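# Inspect server aisle for amber fault or go charge

## Task

Check the servers along the aisle for one whose front display glows amber instead of blue. If you find one, finish standing in front of its cabinet, facing it squarely, so that this server fills the very centre of the head_camera image: the centred square region (full image height) should show the server from roughly its midline up to the start of its display, clearly and unblocked. If no server is amber, finish parked squarely within the taped charging area, near the wall charger, with either your front or your back toward it. In both cases every object must be left where it was, the gripper must hold nothing, and the robot must not fall or finish leaning. For the final second after the scene settles, the arm, gripper and head should touch nothing, and the base should not touch anything movable (parts, boxes, carts, lids, drawers).

## Robot and tools

ROBOT. A Hello Robot Stretch 3: a two-wheel differential base (0.33 m long, 0.34 m wide), a mast with a lift, and one telescoping arm that sticks out to the robot's right side. There is a single arm, so all joint goals go in one dictionary. The base cannot slide sideways; it only drives straight or spins in place, pivoting about the wheel-axle midpoint 0.05 m behind the front edge. Stowed (arm in, wrist folded), a spin sweeps a 0.28 m radius circle; an unfolded level wrist reaches farther. Cameras: head_camera (896x504 pinhole) and nav_camera (672x504 fisheye) both ride on the head and move with head_pan_rad/head_tilt_rad; wrist_camera (644x364) is on the gripper.

FRAMES. Base frame: origin on the floor between the drive wheels, x forward, y left, z up. Odometry frame is the base frame where the scene began; heading is positive to the left, in -3.142..3.142. hand_pose is reported in the base frame. Camera calibration lines give K, distortion and T_world_to_cam, where world means the base frame.

execute_actions {"actions": [...]} runs actions in sequence and returns state plus one image per camera at the end. An empty list just reports. Each action may hold "robot" (a command, a list of up to 8 commands run in turn, or {"stop": true}), "steps" (1 to 450 control ticks at 30 per second, default 1) and "until" (early-exit condition, needs steps). {"steps": n} alone waits.
- base: exactly one of translate_m (metres, relative offset from where the base is when that command begins; + forward, |value| <= 1) or rotate_rad (radians, relative turn in place; + counter-clockwise/left, |value| <= 3.2).
- joints: absolute targets by name; unnamed joints keep their current goal. lift_m 0..1.1 (arm height on mast); arm_m 0..0.52 (extension); wrist_yaw_rad -1.345..4.42 (0 along the arm, positive toward the front, 3.0 folded over base); wrist_pitch_rad -1.57..0.451 (negative = fingertips down); wrist_roll_rad -2.911..2.911; gripper_m -0.089..0.179 (larger = wider); head_pan_rad -3.953..1.73 (0 forward, + left, -1.57 toward the arm); head_tilt_rad -1.53..0.419 (negative looks down).
- contact_limits: {"arm_m": effort %} 1..100, the push level at which the arm halts; lasts until the next arm command.
- In a queue, {"pause_s": s} waits up to 15 s. Base and joint motions in one command start together; the next queued command starts after all of the previous one end "done".
- until: "robot" with fields such as {"status": "ended"} (nothing moving, no queue running), base_status, joint readings/goals/statuses, refusals, queue, queue_left; numbers use [op, value] with =, !=, <, <=, >, >=. "any": {"status": "ended"} fires when any motion ends. A typical wait: steps 450 with until {"robot": {"status": "ended"}}.
An invalid call or out-of-range number rejects the whole call. New commands override goals immediately.

zoom_image {"camera": name, "region": [x0, y0, x1, y1]} gives a closer look at the last image of that camera, pixel coordinates from the top-left, up to 504x504.

finished_scene {"scene": n} ends scene n (irreversible) and reports success; wait until everything has stopped first.

SPEED. Full base speed (0.30 m/s, 1.9 rad/s) only when lift_m < 0.30, arm_m < 0.03 and wrist_yaw_rad > 2.54; otherwise 0.10 m/s and 0.63 rad/s.

RESULTS. base_status shows state and (progress of goal). joint_goals, joint_status, measured_speeds, motor_effort (% of max, peak in brackets, biased and noisy), refusals/queue/queue_left. Status words: moving, done, off_target (blocked, still pushing), contact_stop (lift/arm pushed into something and went slack), time_out, stopped, not_commanded, torque_fault (a wrist servo off for 10 s). Lines starting refused:, dropped:, replaced: explain rejected goals, abandoned queue items, or how the previous motion ended. robot.on_its_own appears when the robot changed a goal itself, a joint is slack or off, a motor rests outside its normal effort, or base_tilt has drifted 3 degrees or more. base_odometry counts wheel turns (slip counts as travel); turned_by_wheels and turned_by_imu give turn since the last result. lidar_m: 12 distances in 30-degree sectors, first straight ahead, counter-clockwise (4th left, 7th behind, 10th right), plane 0.17 m high, '-' = nothing seen. wrist_depth_mm and head_depth_mm: 7x7 median depth grids.

CAUTIONS. Fold or unfold the wrist only with lift_m 0.32..0.95, wrist_pitch_rad -0.4 and roll near 0, else the gripper can strike the mast, base or head. With yaw below -0.4 keep pitch at -0.5 or lower. Pushing on a rigid object with the gripper above about 0.45 m can tip the robot; never push twice after a contact_stop. Driving while snagged, hooked or holding something fixed can tip it, especially reversing. If tilting, undo the last move in small steps, pull the gripper free, and lower lift_m to about 0.2. Avoid drops, collisions and hard shoves. For this job, keep the arm stowed, leave all objects untouched, end with gripper, arm and head clear of everything, and let motions finish before ending.

Each tool is called after "Emit:" as name(argument=value, ...) on one line, values as JSON.

## Session

Emit:
execute_actions(actions=[])

Scene clock: 0.00 s.
robot.base_odometry: x=+0.000 y=+0.000 heading=+0.000 (m, m, rad; robot's odometry frame)
robot.turned_by_wheels: +0.000 (rad since the last result)
robot.turned_by_imu: +0.000 (rad since the last result)
robot.base_tilt: forward=+0.4 right=+2.5 (deg)
robot.lidar_m: 1.53 0.93 0.75 1.79 1.32 1.19 2.08 0.99 0.77 0.76 0.81 1.18
robot.head_depth_mm: 1406 1415 1421 1418 1423 1436 1432 / 1424 1436 1429 1441 1441 1439 1458 / 1457 1461 1447 1461 1471 1466 1469 / 1457 1482 1480 1483 1485 1488 1503 / 1488 1486 1497 1502 1519 1505 1511 / 1498 1525 1523 1516 1530 1535 1539 / 1531 1522 1533 1538 1545 1556 1561
robot.base_status: not_commanded
robot.joint_positions: lift_m=+0.580 arm_m=+0.000 wrist_yaw_rad=+2.795 wrist_pitch_rad=-0.549 wrist_roll_rad=-0.002 gripper_m=+0.037 head_pan_rad=+0.016 head_tilt_rad=+0.015
robot.joint_goals: lift_m=+0.580 arm_m=+0.000 wrist_yaw_rad=+2.795 wrist_pitch_rad=-0.549 wrist_roll_rad=-0.002 gripper_m=+0.037 head_pan_rad=+0.016 head_tilt_rad=+0.015
robot.joint_status: lift_m=not_commanded arm_m=not_commanded wrist_yaw_rad=not_commanded wrist_pitch_rad=not_commanded wrist_roll_rad=not_commanded gripper_m=not_commanded head_pan_rad=not_commanded head_tilt_rad=not_commanded
robot.measured_speeds: translate_m=+0.000 rotate_rad=+0.000 lift_m=+0.000 arm_m=+0.000 wrist_yaw_rad=+0.000 wrist_pitch_rad=+0.000 wrist_roll_rad=+0.000 head_pan_rad=+0.000 head_tilt_rad=+0.000
robot: refusals=0 queue=idle queue_left=0
robot.motor_effort: left_wheel=+0 right_wheel=+1 lift_m=+21 arm_m=+0 wrist_yaw_rad=+0 wrist_pitch_rad=+6 wrist_roll_rad=+0 gripper_m=+0 head_pan_rad=+1 head_tilt_rad=+1 (%)
robot.hand_pose: x=+0.0487 y=+0.0491 z=+0.5641 quat_wxyz=(+0.306, +0.702, +0.072, +0.638) (m; robot's base frame)
robot.wrist_depth_mm: - - - 759 787 874 926 / - - - 839 879 1000 - / - - - 976 - - - / - - - - - - - / 855 906 923 882 908 908 903 / 789 - - 764 767 763 766 / 668 664 682 680 682 680 680
pictures: head_camera (sideways: a quarter turn clockwise sets it upright), nav_camera (sideways: a quarter turn counterclockwise sets it upright), wrist_camera
Images, in order (width x height): head_camera 896x504, nav_camera 672x504, wrist_camera 644x364.

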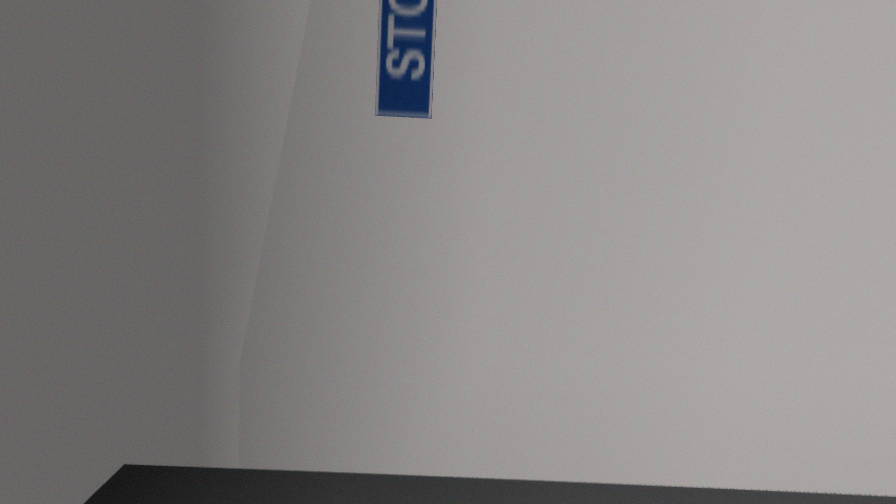

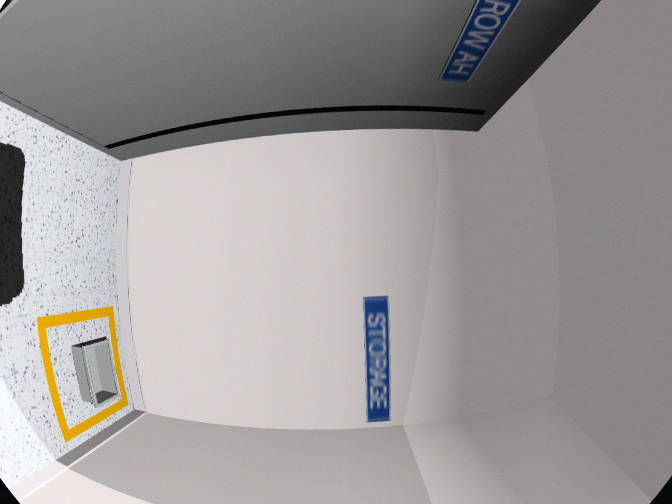

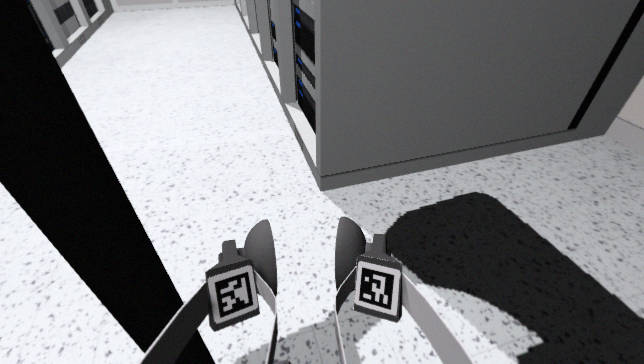

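Emit:
execute_actions(actions=[{"robot":{"joints":{"head_pan_rad":1.6,"head_tilt_rad":-0.3,"lift_m":0.27}},"steps":200,"until":{"robot":{"status":"ended"}}}])

Scene clock: 4.17 s.
robot.base_odometry: x=+0.000 y=+0.000 heading=+0.000 (m, m, rad; robot's odometry frame)
robot.turned_by_wheels: +0.000 (rad since the last result)
robot.turned_by_imu: +0.001 (rad since the last result)
robot.base_tilt: forward=+0.6 right=+2.6 (deg)
robot.lidar_m: 1.52 0.93 0.75 1.80 1.32 1.19 2.07 0.99 0.77 0.76 0.81 1.19
robot.head_depth_mm: 2051 1652 1715 1649 1319 1371 1321 / 3366 3499 3592 3068 2456 1908 1512 / 3444 3547 3766 3865 2536 1897 1504 / 3466 3560 3821 3894 2529 1881 1503 / 3533 3494 3653 3589 2522 1882 1500 / 2593 2638 2793 2912 2487 1879 1504 / 2047 2116 2169 2152 2161 1894 1498
robot.base_status: not_commanded
robot.joint_positions: lift_m=+0.270 arm_m=+0.000 wrist_yaw_rad=+2.795 wrist_pitch_rad=-0.549 wrist_roll_rad=-0.002 gripper_m=+0.037 head_pan_rad=+1.593 head_tilt_rad=-0.296
robot.joint_goals: lift_m=+0.270 arm_m=+0.000 wrist_yaw_rad=+2.795 wrist_pitch_rad=-0.549 wrist_roll_rad=-0.002 gripper_m=+0.037 head_pan_rad=+1.600 head_tilt_rad=-0.300
robot.joint_status: lift_m=done arm_m=not_commanded wrist_yaw_rad=not_commanded wrist_pitch_rad=not_commanded wrist_roll_rad=not_commanded gripper_m=not_commanded head_pan_rad=done head_tilt_rad=done
robot.measured_speeds: translate_m=+0.000 rotate_rad=+0.000 lift_m=+0.000 arm_m=+0.000 wrist_yaw_rad=+0.000 wrist_pitch_rad=+0.000 wrist_roll_rad=+0.000 head_pan_rad=+0.000 head_tilt_rad=+0.000
robot: refusals=0 queue=done queue_left=0
robot.motor_effort: left_wheel=+0(0) right_wheel=+1(1) lift_m=+18(24) arm_m=+0(0) wrist_yaw_rad=+0(0) wrist_pitch_rad=+7(7) wrist_roll_rad=+0(0) gripper_m=+1(1) head_pan_rad=+4(41) head_tilt_rad=-3(24) (%)
robot.hand_pose: x=+0.0487 y=+0.0491 z=+0.2547 quat_wxyz=(+0.306, +0.702, +0.072, +0.638) (m; robot's base frame)
robot.wrist_depth_mm: - - - 753 777 865 944 / - - - 824 859 927 - / - 735 749 753 777 730 749 / - 595 607 597 600 602 595 / 477 509 517 502 506 505 502 / 440 - - 431 439 432 433 / - - - 376 375 379 375
pictures: head_camera (sideways: a quarter turn clockwise sets it upright), nav_camera (sideways: a quarter turn counterclockwise sets it upright), wrist_camera
camera_calibration (this result's frames):
head_camera: T_world_to_cam=[[0.0587192, -0.285977, -0.956436, 1.27148], [-0.997041, -0.0644068, -0.0419544, 0.0660426], [-0.049603, 0.956069, -0.288913, 0.334333], [0, 0, 0, 1]] pos_world=[0.00777093, 0.0482213, 1.31545]
nav_camera: T_world_to_cam=[[0.037328, 0.313123, 0.948979, -1.1908], [0.999241, -0.0223104, -0.0319436, 0.0908543], [0.0111698, 0.94945, -0.313718, 0.365413], [0, 0, 0, 1]] pos_world=[-0.0504168, 0.0279514, 1.24758]
wrist_camera: T_world_to_cam=[[0.921053, -0.389424, 0.00319268, -0.0363326], [-0.241121, -0.57669, -0.78057, 0.279112], [0.305814, 0.718176, -0.625061, 0.277806], [0, 0, 0, 1]] pos_world=[0.0158071, -0.052701, 0.391628]
Images, in order (width x height): head_camera 896x504, nav_camera 672x504, wrist_camera 644x364.

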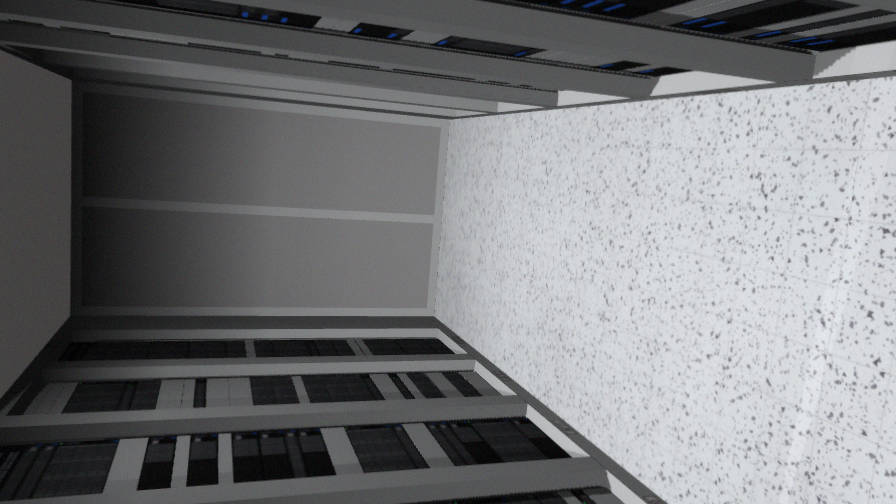

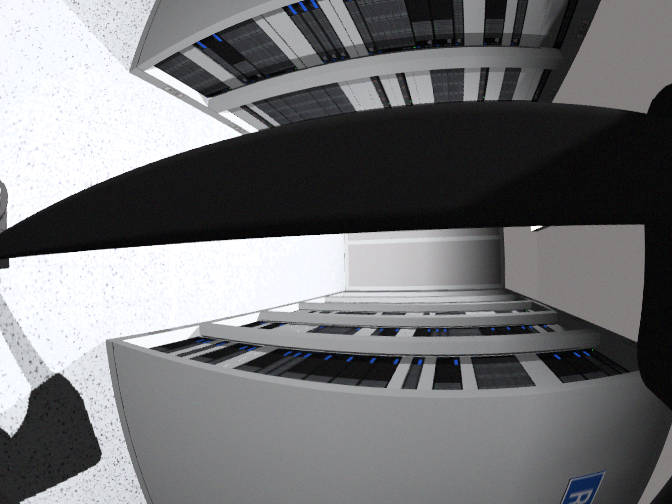

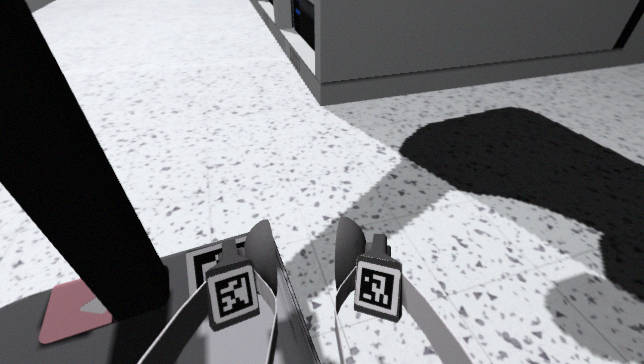

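Emit:
zoom_image(camera="nav_camera", region=[120, 280, 624, 400])

Emit:
zoom_image(camera="nav_camera", region=[120, 0, 624, 140])

Region (120, 280, 624, 400) of nav_camera's 672x504 image, scaled by 1.000; it fills the top 120 rows of this view, and the rest is white.

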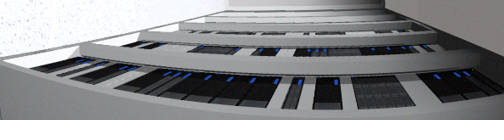

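Region (120, 0, 624, 140) of nav_camera's 672x504 image, scaled by 1.000.

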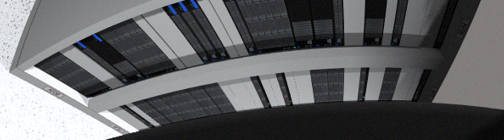

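Emit:
execute_actions(actions=[{"robot":[{"base":{"rotate_rad":1.75},"joints":{"head_pan_rad":-0.95,"head_tilt_rad":-0.15}},{"base":{"translate_m":1.0}}],"steps":300,"until":{"robot":{"status":"ended"}}}])

Scene clock: 17.53 s.
robot.base_odometry: x=-0.178 y=+0.984 heading=+1.750 (m, m, rad; robot's odometry frame)
robot.turned_by_wheels: +1.750 (rad since the last result)
robot.turned_by_imu: +1.734 (rad since the last result)
robot.base_tilt: forward=+0.3 right=+2.7 (deg)
robot.lidar_m: 1.53 0.88 0.76 0.73 2.00 1.72 1.73 1.99 0.54 0.56 0.58 1.03
robot.head_depth_mm: 582 531 540 550 563 572 585 / 644 658 670 684 703 716 726 / 719 734 750 763 790 810 829 / 811 829 852 876 899 926 954 / 893 926 956 992 1029 1065 1110 / 1093 1131 1170 1216 1263 1316 1367 / 1305 1355 1408 1465 1516 1586 1616
robot.base_status: done (translate_m +1.0000 of +1.0000)
robot.joint_positions: lift_m=+0.270 arm_m=+0.000 wrist_yaw_rad=+2.795 wrist_pitch_rad=-0.549 wrist_roll_rad=-0.002 gripper_m=+0.037 head_pan_rad=-0.943 head_tilt_rad=-0.161
robot.joint_goals: lift_m=+0.270 arm_m=+0.000 wrist_yaw_rad=+2.795 wrist_pitch_rad=-0.549 wrist_roll_rad=-0.002 gripper_m=+0.037 head_pan_rad=-0.950 head_tilt_rad=-0.150
robot.joint_status: lift_m=done arm_m=not_commanded wrist_yaw_rad=not_commanded wrist_pitch_rad=not_commanded wrist_roll_rad=not_commanded gripper_m=not_commanded head_pan_rad=done head_tilt_rad=done
robot.measured_speeds: translate_m=+0.000 rotate_rad=+0.000 lift_m=+0.000 arm_m=+0.000 wrist_yaw_rad=+0.000 wrist_pitch_rad=+0.000 wrist_roll_rad=+0.000 head_pan_rad=+0.000 head_tilt_rad=+0.000
robot: refusals=0 queue=done queue_left=0
robot.motor_effort: left_wheel=-2(9) right_wheel=+3(14) lift_m=+18(18) arm_m=+0(0) wrist_yaw_rad=+0(0) wrist_pitch_rad=+7(7) wrist_roll_rad=+0(0) gripper_m=+1(0) head_pan_rad=-3(38) head_tilt_rad=+5(19) (%)
robot.hand_pose: x=+0.0487 y=+0.0490 z=+0.2547 quat_wxyz=(+0.306, +0.702, +0.072, +0.638) (m; robot's base frame)
robot.wrist_depth_mm: - - 716 720 731 776 801 / - 927 764 774 815 845 863 / - 756 752 745 752 750 742 / - 592 600 601 601 599 603 / 484 517 519 500 498 501 503 / 443 - - 428 434 430 430 / - - - 377 376 380 378
pictures: head_camera (sideways: a quarter turn clockwise sets it upright), nav_camera (sideways: a quarter turn counterclockwise sets it upright), wrist_camera
camera_calibration (this result's frames):
head_camera: T_world_to_cam=[[-0.134076, 0.0955385, -0.986355, 1.31178], [0.786537, 0.615731, -0.0472743, 0.0620966], [0.602813, -0.782143, -0.157699, 0.159567], [0, 0, 0, 1]] pos_world=[0.0308468, -0.0387559, 1.32198]
nav_camera: T_world_to_cam=[[0.0710255, -0.173166, 0.982328, -1.23459], [-0.831422, -0.554367, -0.0376102, 0.109405], [0.551084, -0.814058, -0.183348, 0.192436], [0, 0, 0, 1]] pos_world=[0.0726004, 0.00351543, 1.25217]
wrist_camera: T_world_to_cam=[[0.921053, -0.389425, 0.00319335, -0.0363404], [-0.241125, -0.576701, -0.780561, 0.279092], [0.305811, 0.718167, -0.625072, 0.27782], [0, 0, 0, 1]] pos_world=[0.0158071, -0.0527204, 0.391622]
Images, in order (width x height): head_camera 896x504, nav_camera 672x504, wrist_camera 644x364.

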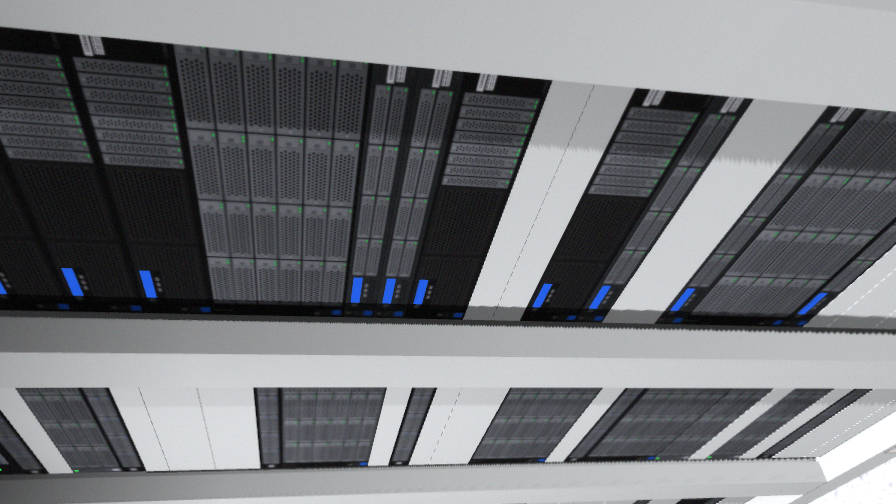

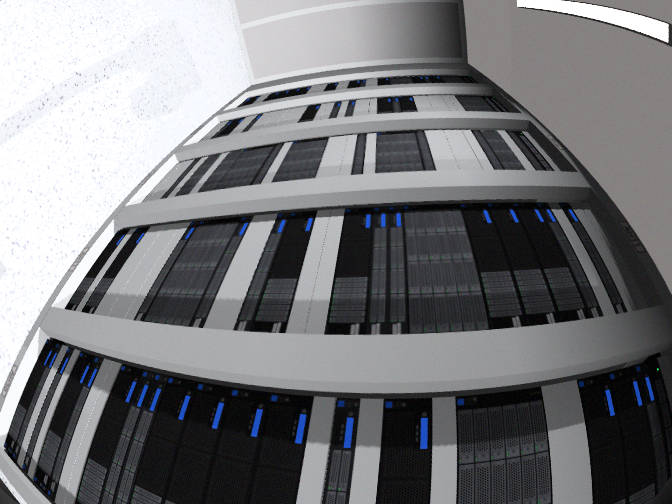

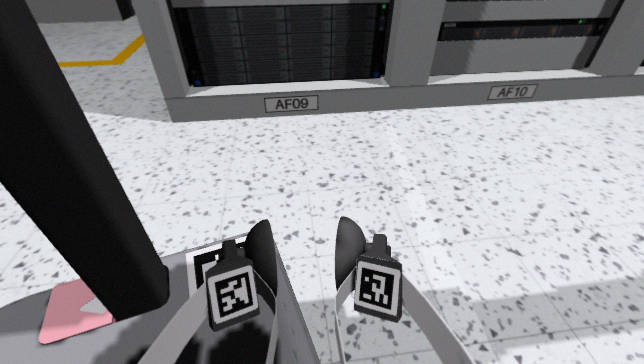

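Emit:
execute_actions(actions=[{"robot":[{"base":{"rotate_rad":-0.18},"joints":{"head_pan_rad":1.15,"head_tilt_rad":-0.15}},{"base":{"translate_m":1.0}}],"steps":300,"until":{"robot":{"queue_left":["=",0],"translate_m":[">",0.25]}}}])

Emit:
execute_actions(actions=[{"robot":{"joints":{"head_pan_rad":-1.25}},"steps":300,"until":{"robot":{"status":"ended"}}}])

Scene clock: 22.53 s.
robot.base_odometry: x=-0.178 y=+1.243 heading=+1.570 (m, m, rad; robot's odometry frame)
robot.turned_by_wheels: -0.180 (rad since the last result)
robot.turned_by_imu: -0.176 (rad since the last result)
robot.base_tilt: forward=+0.9 right=+1.9 (deg)
robot.lidar_m: 2.03 0.93 0.69 0.68 0.78 2.02 1.98 0.70 0.59 0.52 0.62 0.82
robot.head_depth_mm: 729 760 791 827 868 909 959 / 704 732 763 796 834 871 915 / 682 709 736 767 800 840 876 / 663 688 712 741 772 805 840 / 640 665 688 713 744 776 810 / 573 589 614 635 662 687 717 / 593 617 636 661 684 711 747
robot.base_status: moving (translate_m +0.2591 of +1.0000)
robot.joint_positions: lift_m=+0.270 arm_m=+0.000 wrist_yaw_rad=+2.795 wrist_pitch_rad=-0.549 wrist_roll_rad=-0.002 gripper_m=+0.037 head_pan_rad=+1.143 head_tilt_rad=-0.161
robot.joint_goals: lift_m=+0.270 arm_m=+0.000 wrist_yaw_rad=+2.795 wrist_pitch_rad=-0.549 wrist_roll_rad=-0.002 gripper_m=+0.037 head_pan_rad=+1.150 head_tilt_rad=-0.150
robot.joint_status: lift_m=done arm_m=not_commanded wrist_yaw_rad=not_commanded wrist_pitch_rad=not_commanded wrist_roll_rad=not_commanded gripper_m=not_commanded head_pan_rad=done head_tilt_rad=done
robot.measured_speeds: translate_m=+0.294 rotate_rad=+0.000 lift_m=+0.000 arm_m=+0.000 wrist_yaw_rad=+0.000 wrist_pitch_rad=+0.000 wrist_roll_rad=+0.000 head_pan_rad=+0.000 head_tilt_rad=+0.000
robot: refusals=0 queue=running queue_left=0
robot.motor_effort: left_wheel=+5(12) right_wheel=+3(7) lift_m=+18(18) arm_m=+0(0) wrist_yaw_rad=+0(1) wrist_pitch_rad=+7(7) wrist_roll_rad=+0(0) gripper_m=+1(1) head_pan_rad=+4(41) head_tilt_rad=+4(4) (%)
robot.hand_pose: x=+0.0487 y=+0.0490 z=+0.2547 quat_wxyz=(+0.306, +0.702, +0.072, +0.638) (m; robot's base frame)
robot.wrist_depth_mm: 603 638 660 743 799 888 973 / 663 694 751 806 873 938 - / - 696 725 754 745 746 761 / - 606 599 598 600 604 596 / 488 517 514 509 503 504 502 / 438 - - 431 439 426 437 / - - - 375 377 377 374
pictures: head_camera (sideways: a quarter turn clockwise sets it upright), nav_camera (sideways: a quarter turn counterclockwise sets it upright), wrist_camera
camera_calibration (this result's frames):
head_camera: T_world_to_cam=[[-0.0170083, -0.163723, -0.98636, 1.31107], [-0.923469, 0.380749, -0.0472755, 0.0725292], [0.383295, 0.910069, -0.157669, 0.160867], [0, 0, 0, 1]] pos_world=[0.0276181, 0.0406367, 1.32198]
nav_camera: T_world_to_cam=[[0.115631, 0.147139, 0.982334, -1.23487], [0.892211, -0.450051, -0.0376114, 0.0988921], [0.436566, 0.880798, -0.183318, 0.193095], [0, 0, 0, 1]] pos_world=[-0.029743, 0.0561253, 1.25217]
wrist_camera: T_world_to_cam=[[0.921053, -0.389424, 0.00319434, -0.036341], [-0.24113, -0.576715, -0.780549, 0.279084], [0.305807, 0.718156, -0.625087, 0.277825], [0, 0, 0, 1]] pos_world=[0.0158069, -0.0527213, 0.391619]
Images, in order (width x height): head_camera 896x504, nav_camera 672x504, wrist_camera 644x364.

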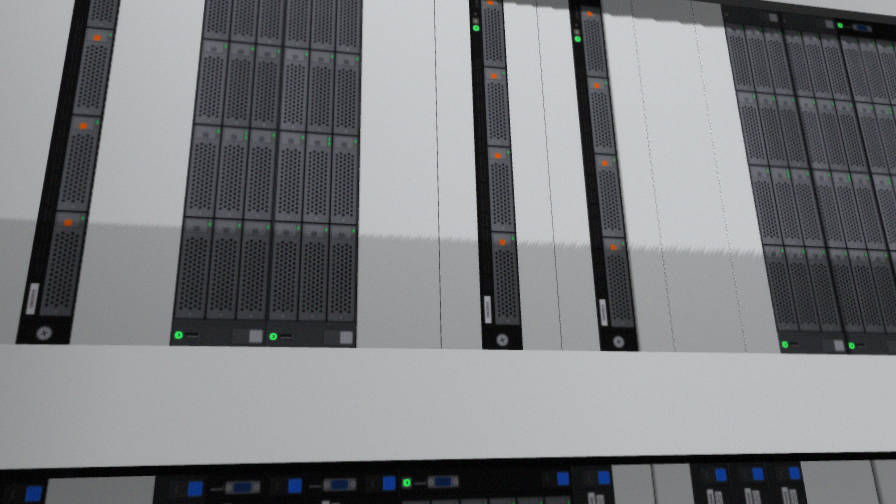

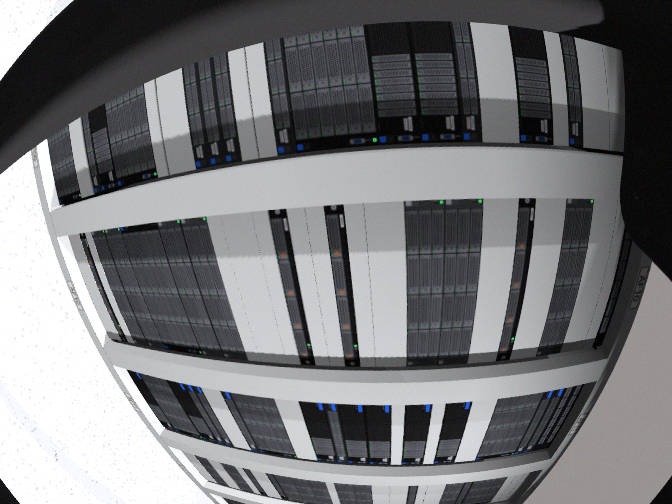

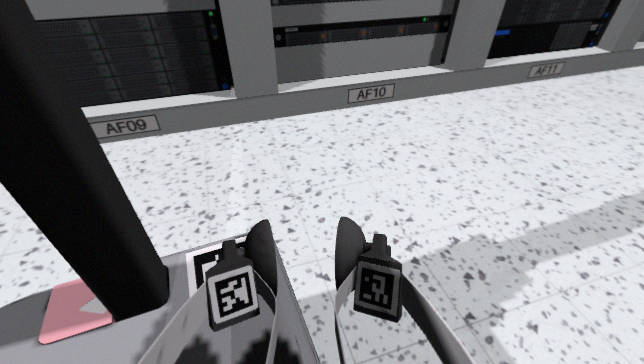

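Scene clock: 26.27 s.
robot.base_odometry: x=-0.177 y=+1.984 heading=+1.570 (m, m, rad; robot's odometry frame)
robot.turned_by_wheels: +0.000 (rad since the last result)
robot.turned_by_imu: +0.004 (rad since the last result)
robot.base_tilt: forward=+0.5 right=+2.4 (deg)
robot.lidar_m: 1.83 0.81 0.69 0.62 0.72 1.05 2.72 0.84 0.65 0.58 0.68 0.99
robot.head_depth_mm: 534 548 564 581 598 616 635 / 556 572 589 607 626 648 669 / 580 599 617 636 656 681 703 / 608 627 647 669 692 718 746 / 636 657 680 705 733 760 790 / 665 690 714 741 769 797 838 / 646 665 692 720 750 778 813
robot.base_status: done (translate_m +1.0000 of +1.0000)
robot.joint_positions: lift_m=+0.270 arm_m=+0.000 wrist_yaw_rad=+2.795 wrist_pitch_rad=-0.549 wrist_roll_rad=-0.002 gripper_m=+0.037 head_pan_rad=-1.243 head_tilt_rad=-0.161
robot.joint_goals: lift_m=+0.270 arm_m=+0.000 wrist_yaw_rad=+2.795 wrist_pitch_rad=-0.549 wrist_roll_rad=-0.002 gripper_m=+0.037 head_pan_rad=-1.250 head_tilt_rad=-0.150
robot.joint_status: lift_m=done arm_m=not_commanded wrist_yaw_rad=not_commanded wrist_pitch_rad=not_commanded wrist_roll_rad=not_commanded gripper_m=not_commanded head_pan_rad=done head_tilt_rad=done
robot.measured_speeds: translate_m=+0.000 rotate_rad=+0.000 lift_m=+0.000 arm_m=+0.000 wrist_yaw_rad=+0.000 wrist_pitch_rad=+0.000 wrist_roll_rad=+0.000 head_pan_rad=+0.000 head_tilt_rad=+0.000
robot: refusals=0 queue=done queue_left=0
robot.motor_effort: left_wheel=+2(5) right_wheel=-1(6) lift_m=+18(18) arm_m=+0(0) wrist_yaw_rad=+0(0) wrist_pitch_rad=+6(6) wrist_roll_rad=+0(0) gripper_m=+0(1) head_pan_rad=-3(42) head_tilt_rad=+5(4) (%)
robot.hand_pose: x=+0.0487 y=+0.0490 z=+0.2547 quat_wxyz=(+0.306, +0.702, +0.072, +0.638) (m; robot's base frame)
robot.wrist_depth_mm: 559 567 633 694 727 803 885 / 605 629 677 739 776 861 950 / - 658 693 741 747 750 750 / - 596 597 599 601 593 614 / 480 518 519 499 500 502 496 / 446 - - 432 437 426 431 / - - - 376 376 376 379
pictures: head_camera (sideways: a quarter turn clockwise sets it upright), nav_camera (sideways: a quarter turn counterclockwise sets it upright), wrist_camera
camera_calibration (this result's frames):
head_camera: T_world_to_cam=[[-0.0998532, 0.130858, -0.98636, 1.31157], [0.933344, 0.355858, -0.0472755, 0.0612026], [0.344817, -0.925333, -0.157669, 0.161101], [0, 0, 0, 1]] pos_world=[0.0182913, -0.0443367, 1.32198]
nav_camera: T_world_to_cam=[[0.0166826, -0.186392, 0.982334, -1.23426], [-0.958094, -0.283974, -0.0376114, 0.110179], [0.285968, -0.940541, -0.183318, 0.194014], [0, 0, 0, 1]] pos_world=[0.0706708, -0.0162907, 1.25217]
wrist_camera: T_world_to_cam=[[0.921053, -0.389425, 0.00319417, -0.0363409], [-0.24113, -0.576715, -0.780549, 0.279084], [0.305807, 0.718156, -0.625087, 0.277824], [0, 0, 0, 1]] pos_world=[0.015807, -0.0527214, 0.391619]
Images, in order (width x height): head_camera 896x504, nav_camera 672x504, wrist_camera 644x364.

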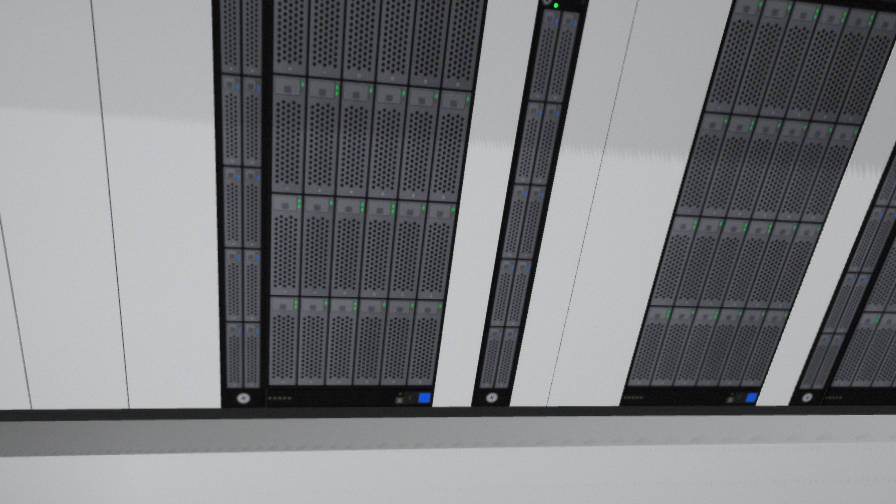

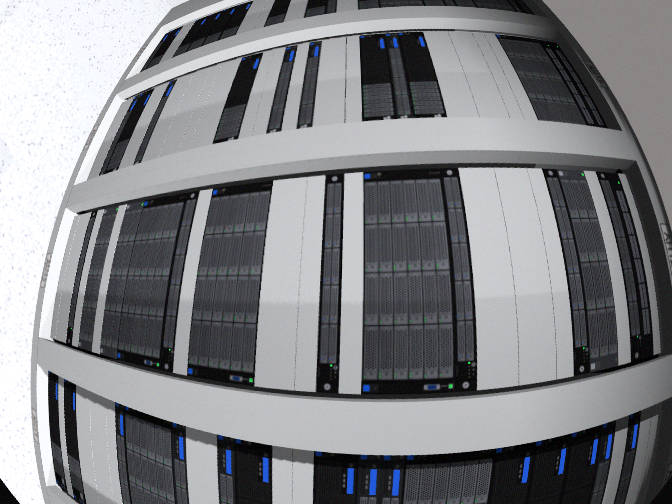

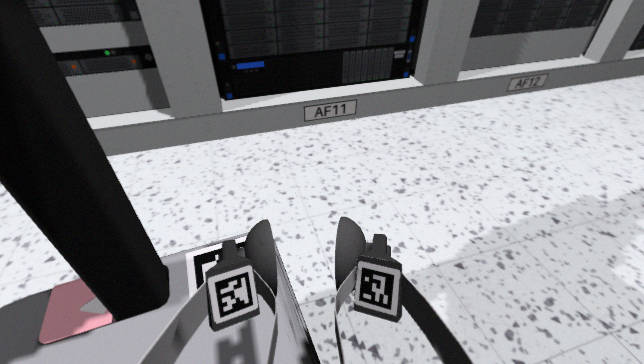

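Emit:
execute_actions(actions=[{"robot":{"base":{"translate_m":0.65},"joints":{"head_pan_rad":-0.8,"head_tilt_rad":-0.05}},"steps":300,"until":{"robot":{"translate_m":[">",0.3],"head_pan_rad_status":"done"}}}])

Emit:
execute_actions(actions=[{"robot":{"joints":{"head_pan_rad":1.05,"head_tilt_rad":-0.12}},"steps":300,"until":{"robot":{"status":"ended"}}}])

Scene clock: 28.63 s.
robot.base_odometry: x=-0.177 y=+2.292 heading=+1.570 (m, m, rad; robot's odometry frame)
robot.turned_by_wheels: +0.000 (rad since the last result)
robot.turned_by_imu: +0.002 (rad since the last result)
robot.base_tilt: forward=+0.6 right=+1.9 (deg)
robot.lidar_m: 1.68 0.85 0.62 0.65 0.69 1.01 3.01 0.87 0.68 0.64 0.65 1.00
robot.head_depth_mm: 702 708 713 717 717 725 731 / 774 778 784 787 795 798 807 / 857 867 867 876 882 892 897 / 918 927 940 960 971 999 1009 / 1098 1111 1119 1128 1042 1048 1059 / 1239 1295 1313 1320 1337 1349 1367 / 1446 1409 1436 1452 1478 1502 1551
robot.base_status: moving (translate_m +0.3081 of +0.6500)
robot.joint_positions: lift_m=+0.270 arm_m=+0.000 wrist_yaw_rad=+2.795 wrist_pitch_rad=-0.549 wrist_roll_rad=-0.002 gripper_m=+0.037 head_pan_rad=-0.807 head_tilt_rad=-0.063
robot.joint_goals: lift_m=+0.270 arm_m=+0.000 wrist_yaw_rad=+2.795 wrist_pitch_rad=-0.549 wrist_roll_rad=-0.002 gripper_m=+0.037 head_pan_rad=-0.800 head_tilt_rad=-0.050
robot.joint_status: lift_m=done arm_m=not_commanded wrist_yaw_rad=not_commanded wrist_pitch_rad=not_commanded wrist_roll_rad=not_commanded gripper_m=not_commanded head_pan_rad=done head_tilt_rad=done
robot.measured_speeds: translate_m=+0.294 rotate_rad=+0.000 lift_m=+0.000 arm_m=+0.000 wrist_yaw_rad=+0.000 wrist_pitch_rad=+0.000 wrist_roll_rad=+0.000 head_pan_rad=+0.000 head_tilt_rad=+0.000
robot: refusals=0 queue=running queue_left=0
robot.motor_effort: left_wheel=+4(11) right_wheel=+1(8) lift_m=+18(18) arm_m=+0(0) wrist_yaw_rad=+0(1) wrist_pitch_rad=+7(6) wrist_roll_rad=+0(0) gripper_m=+0(0) head_pan_rad=+4(32) head_tilt_rad=+6(16) (%)
robot.hand_pose: x=+0.0487 y=+0.0490 z=+0.2547 quat_wxyz=(+0.306, +0.702, +0.072, +0.638) (m; robot's base frame)
robot.wrist_depth_mm: 531 570 616 636 727 781 866 / 590 620 665 695 776 829 904 / - 664 683 714 732 748 747 / - 599 604 598 607 605 610 / 482 515 514 501 499 501 497 / 438 - - 431 437 427 435 / - - - 377 379 379 375
pictures: head_camera (sideways: a quarter turn clockwise sets it upright), nav_camera (sideways: a quarter turn counterclockwise sets it upright), wrist_camera
camera_calibration (this result's frames):
head_camera: T_world_to_cam=[[-0.0782218, 0.00591978, -0.996918, 1.32532], [0.699148, 0.713183, -0.0506227, 0.0669951], [0.710685, -0.700953, -0.0599252, 0.0316321], [0, 0, 0, 1]] pos_world=[0.0343485, -0.0334527, 1.32652]
nav_camera: T_world_to_cam=[[0.0264637, -0.0915733, 0.995447, -1.25152], [-0.745912, -0.664761, -0.0413229, 0.113722], [0.665518, -0.741422, -0.0858977, 0.0648852], [0, 0, 0, 1]] pos_world=[0.0747641, 0.00909909, 1.2561]
wrist_camera: T_world_to_cam=[[0.921053, -0.389425, 0.00319485, -0.0363413], [-0.241132, -0.57672, -0.780544, 0.279081], [0.305806, 0.718152, -0.625093, 0.277826], [0, 0, 0, 1]] pos_world=[0.015807, -0.0527215, 0.391618]
Images, in order (width x height): head_camera 896x504, nav_camera 672x504, wrist_camera 644x364.

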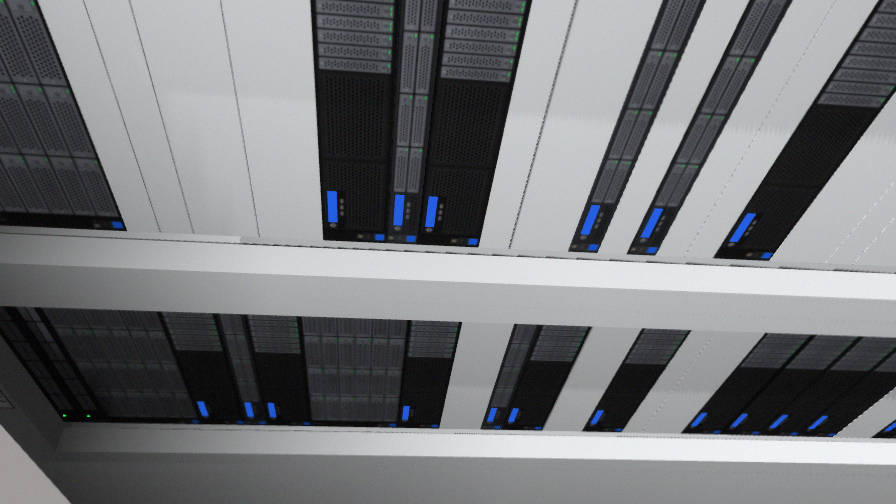

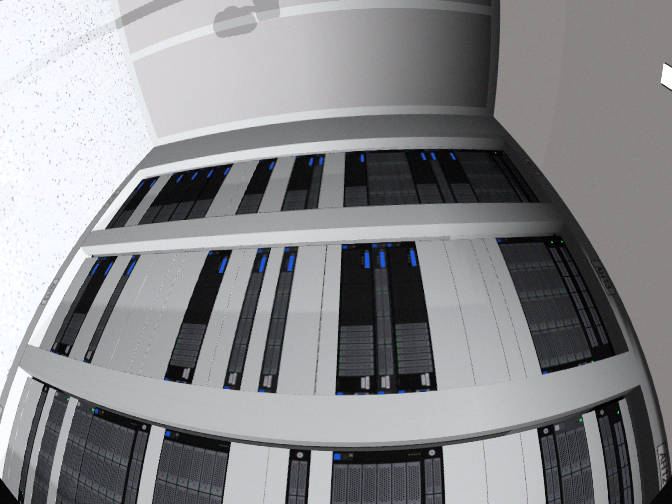

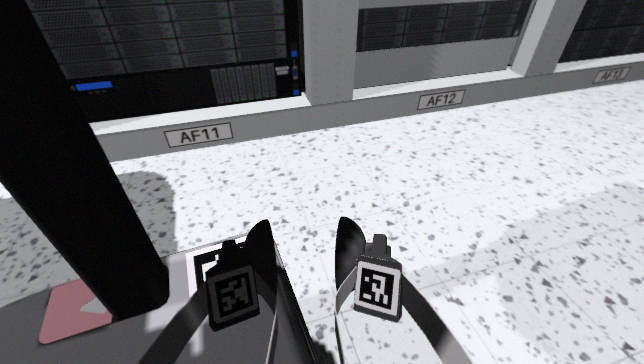

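Scene clock: 30.97 s.
robot.base_odometry: x=-0.177 y=+2.634 heading=+1.570 (m, m, rad; robot's odometry frame)
robot.turned_by_wheels: +0.000 (rad since the last result)
robot.turned_by_imu: +0.002 (rad since the last result)
robot.base_tilt: forward=+0.5 right=+2.5 (deg)
robot.lidar_m: 1.34 0.74 0.63 0.56 0.66 0.87 1.95 0.91 0.64 0.64 0.74 1.08
robot.head_depth_mm: 614 626 646 669 691 722 755 / 633 656 672 688 711 721 731 / 605 626 649 669 694 718 744 / 580 599 618 638 661 683 708 / 559 574 592 611 632 653 675 / 535 551 569 585 602 622 643 / 517 529 545 560 577 596 613
robot.base_status: done (translate_m +0.6500 of +0.6500)
robot.joint_positions: lift_m=+0.270 arm_m=+0.000 wrist_yaw_rad=+2.795 wrist_pitch_rad=-0.549 wrist_roll_rad=-0.002 gripper_m=+0.037 head_pan_rad=+1.043 head_tilt_rad=-0.118
robot.joint_goals: lift_m=+0.270 arm_m=+0.000 wrist_yaw_rad=+2.795 wrist_pitch_rad=-0.549 wrist_roll_rad=-0.002 gripper_m=+0.037 head_pan_rad=+1.050 head_tilt_rad=-0.120
robot.joint_status: lift_m=done arm_m=not_commanded wrist_yaw_rad=not_commanded wrist_pitch_rad=not_commanded wrist_roll_rad=not_commanded gripper_m=not_commanded head_pan_rad=done head_tilt_rad=done
robot.measured_speeds: translate_m=+0.000 rotate_rad=+0.000 lift_m=+0.000 arm_m=+0.000 wrist_yaw_rad=+0.000 wrist_pitch_rad=+0.000 wrist_roll_rad=+0.000 head_pan_rad=+0.000 head_tilt_rad=+0.000
robot: refusals=0 queue=done queue_left=0
robot.motor_effort: left_wheel=+1(5) right_wheel=+0(4) lift_m=+18(18) arm_m=+0(0) wrist_yaw_rad=+0(0) wrist_pitch_rad=+6(6) wrist_roll_rad=+0(0) gripper_m=+0(1) head_pan_rad=+3(42) head_tilt_rad=-1(10) (%)
robot.hand_pose: x=+0.0487 y=+0.0490 z=+0.2547 quat_wxyz=(+0.306, +0.702, +0.072, +0.638) (m; robot's base frame)
robot.wrist_depth_mm: 511 506 580 636 676 767 818 / 553 560 653 698 733 826 880 / - 615 662 712 760 740 747 / - 597 603 604 605 602 599 / 472 518 517 502 504 508 513 / 448 - - 433 432 429 430 / - - - 376 380 374 379
pictures: head_camera (sideways: a quarter turn clockwise sets it upright), nav_camera (sideways: a quarter turn counterclockwise sets it upright), wrist_camera
camera_calibration (this result's frames):
head_camera: T_world_to_cam=[[-0.0120304, -0.12468, -0.992124, 1.3186], [-0.87966, 0.473093, -0.0487868, 0.0742322], [0.47545, 0.872145, -0.115367, 0.10524], [0, 0, 0, 1]] pos_world=[0.0311258, 0.037499, 1.32398]
nav_camera: T_world_to_cam=[[0.108571, 0.0984304, 0.989204, -1.24382], [0.843479, -0.535724, -0.0392696, 0.10135], [0.526075, 0.838636, -0.141188, 0.137709], [0, 0, 0, 1]] pos_world=[-0.0228896, 0.0612377, 1.25382]
wrist_camera: T_world_to_cam=[[0.921053, -0.389425, 0.00319471, -0.0363412], [-0.241132, -0.57672, -0.780544, 0.279081], [0.305806, 0.718152, -0.625092, 0.277826], [0, 0, 0, 1]] pos_world=[0.0158069, -0.0527215, 0.391618]
Images, in order (width x height): head_camera 896x504, nav_camera 672x504, wrist_camera 644x364.

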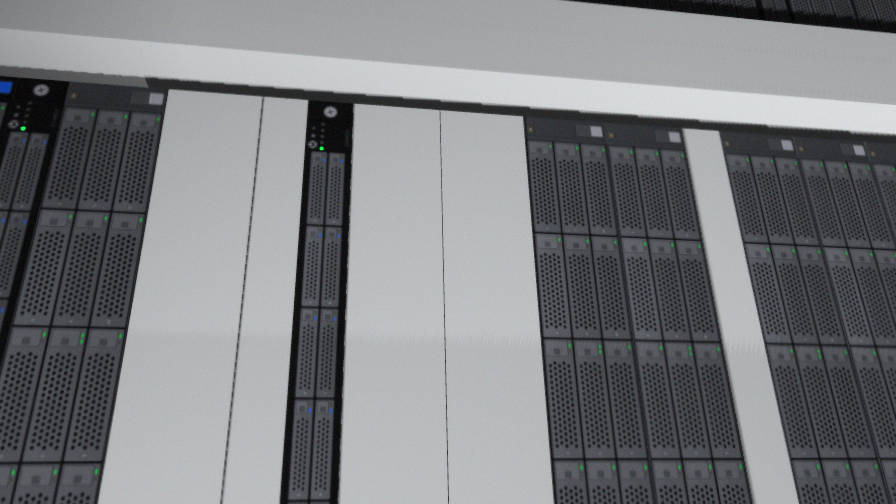

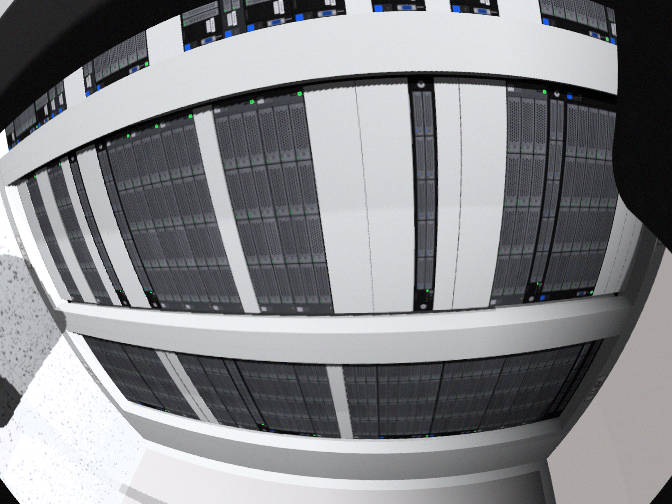

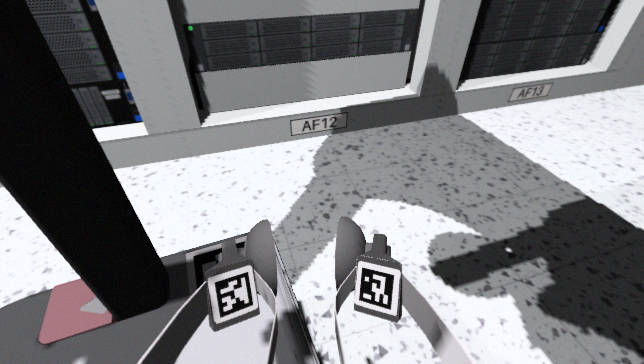

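Emit:
zoom_image(camera="nav_camera", region=[60, 320, 360, 450])

Emit:
zoom_image(camera="nav_camera", region=[330, 320, 630, 450])

Region (60, 320, 360, 450) of nav_camera's 672x504 image, scaled by 1.680, with more detail than that image has; it fills the top 218 rows of this view, and the rest is white.

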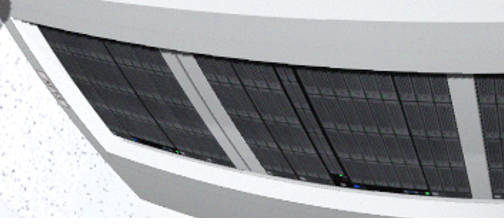

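Region (330, 320, 630, 450) of nav_camera's 672x504 image, scaled by 1.680, with more detail than that image has; it fills the top 218 rows of this view, and the rest is white.

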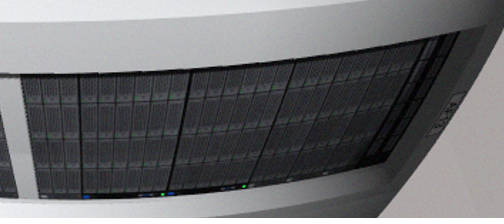

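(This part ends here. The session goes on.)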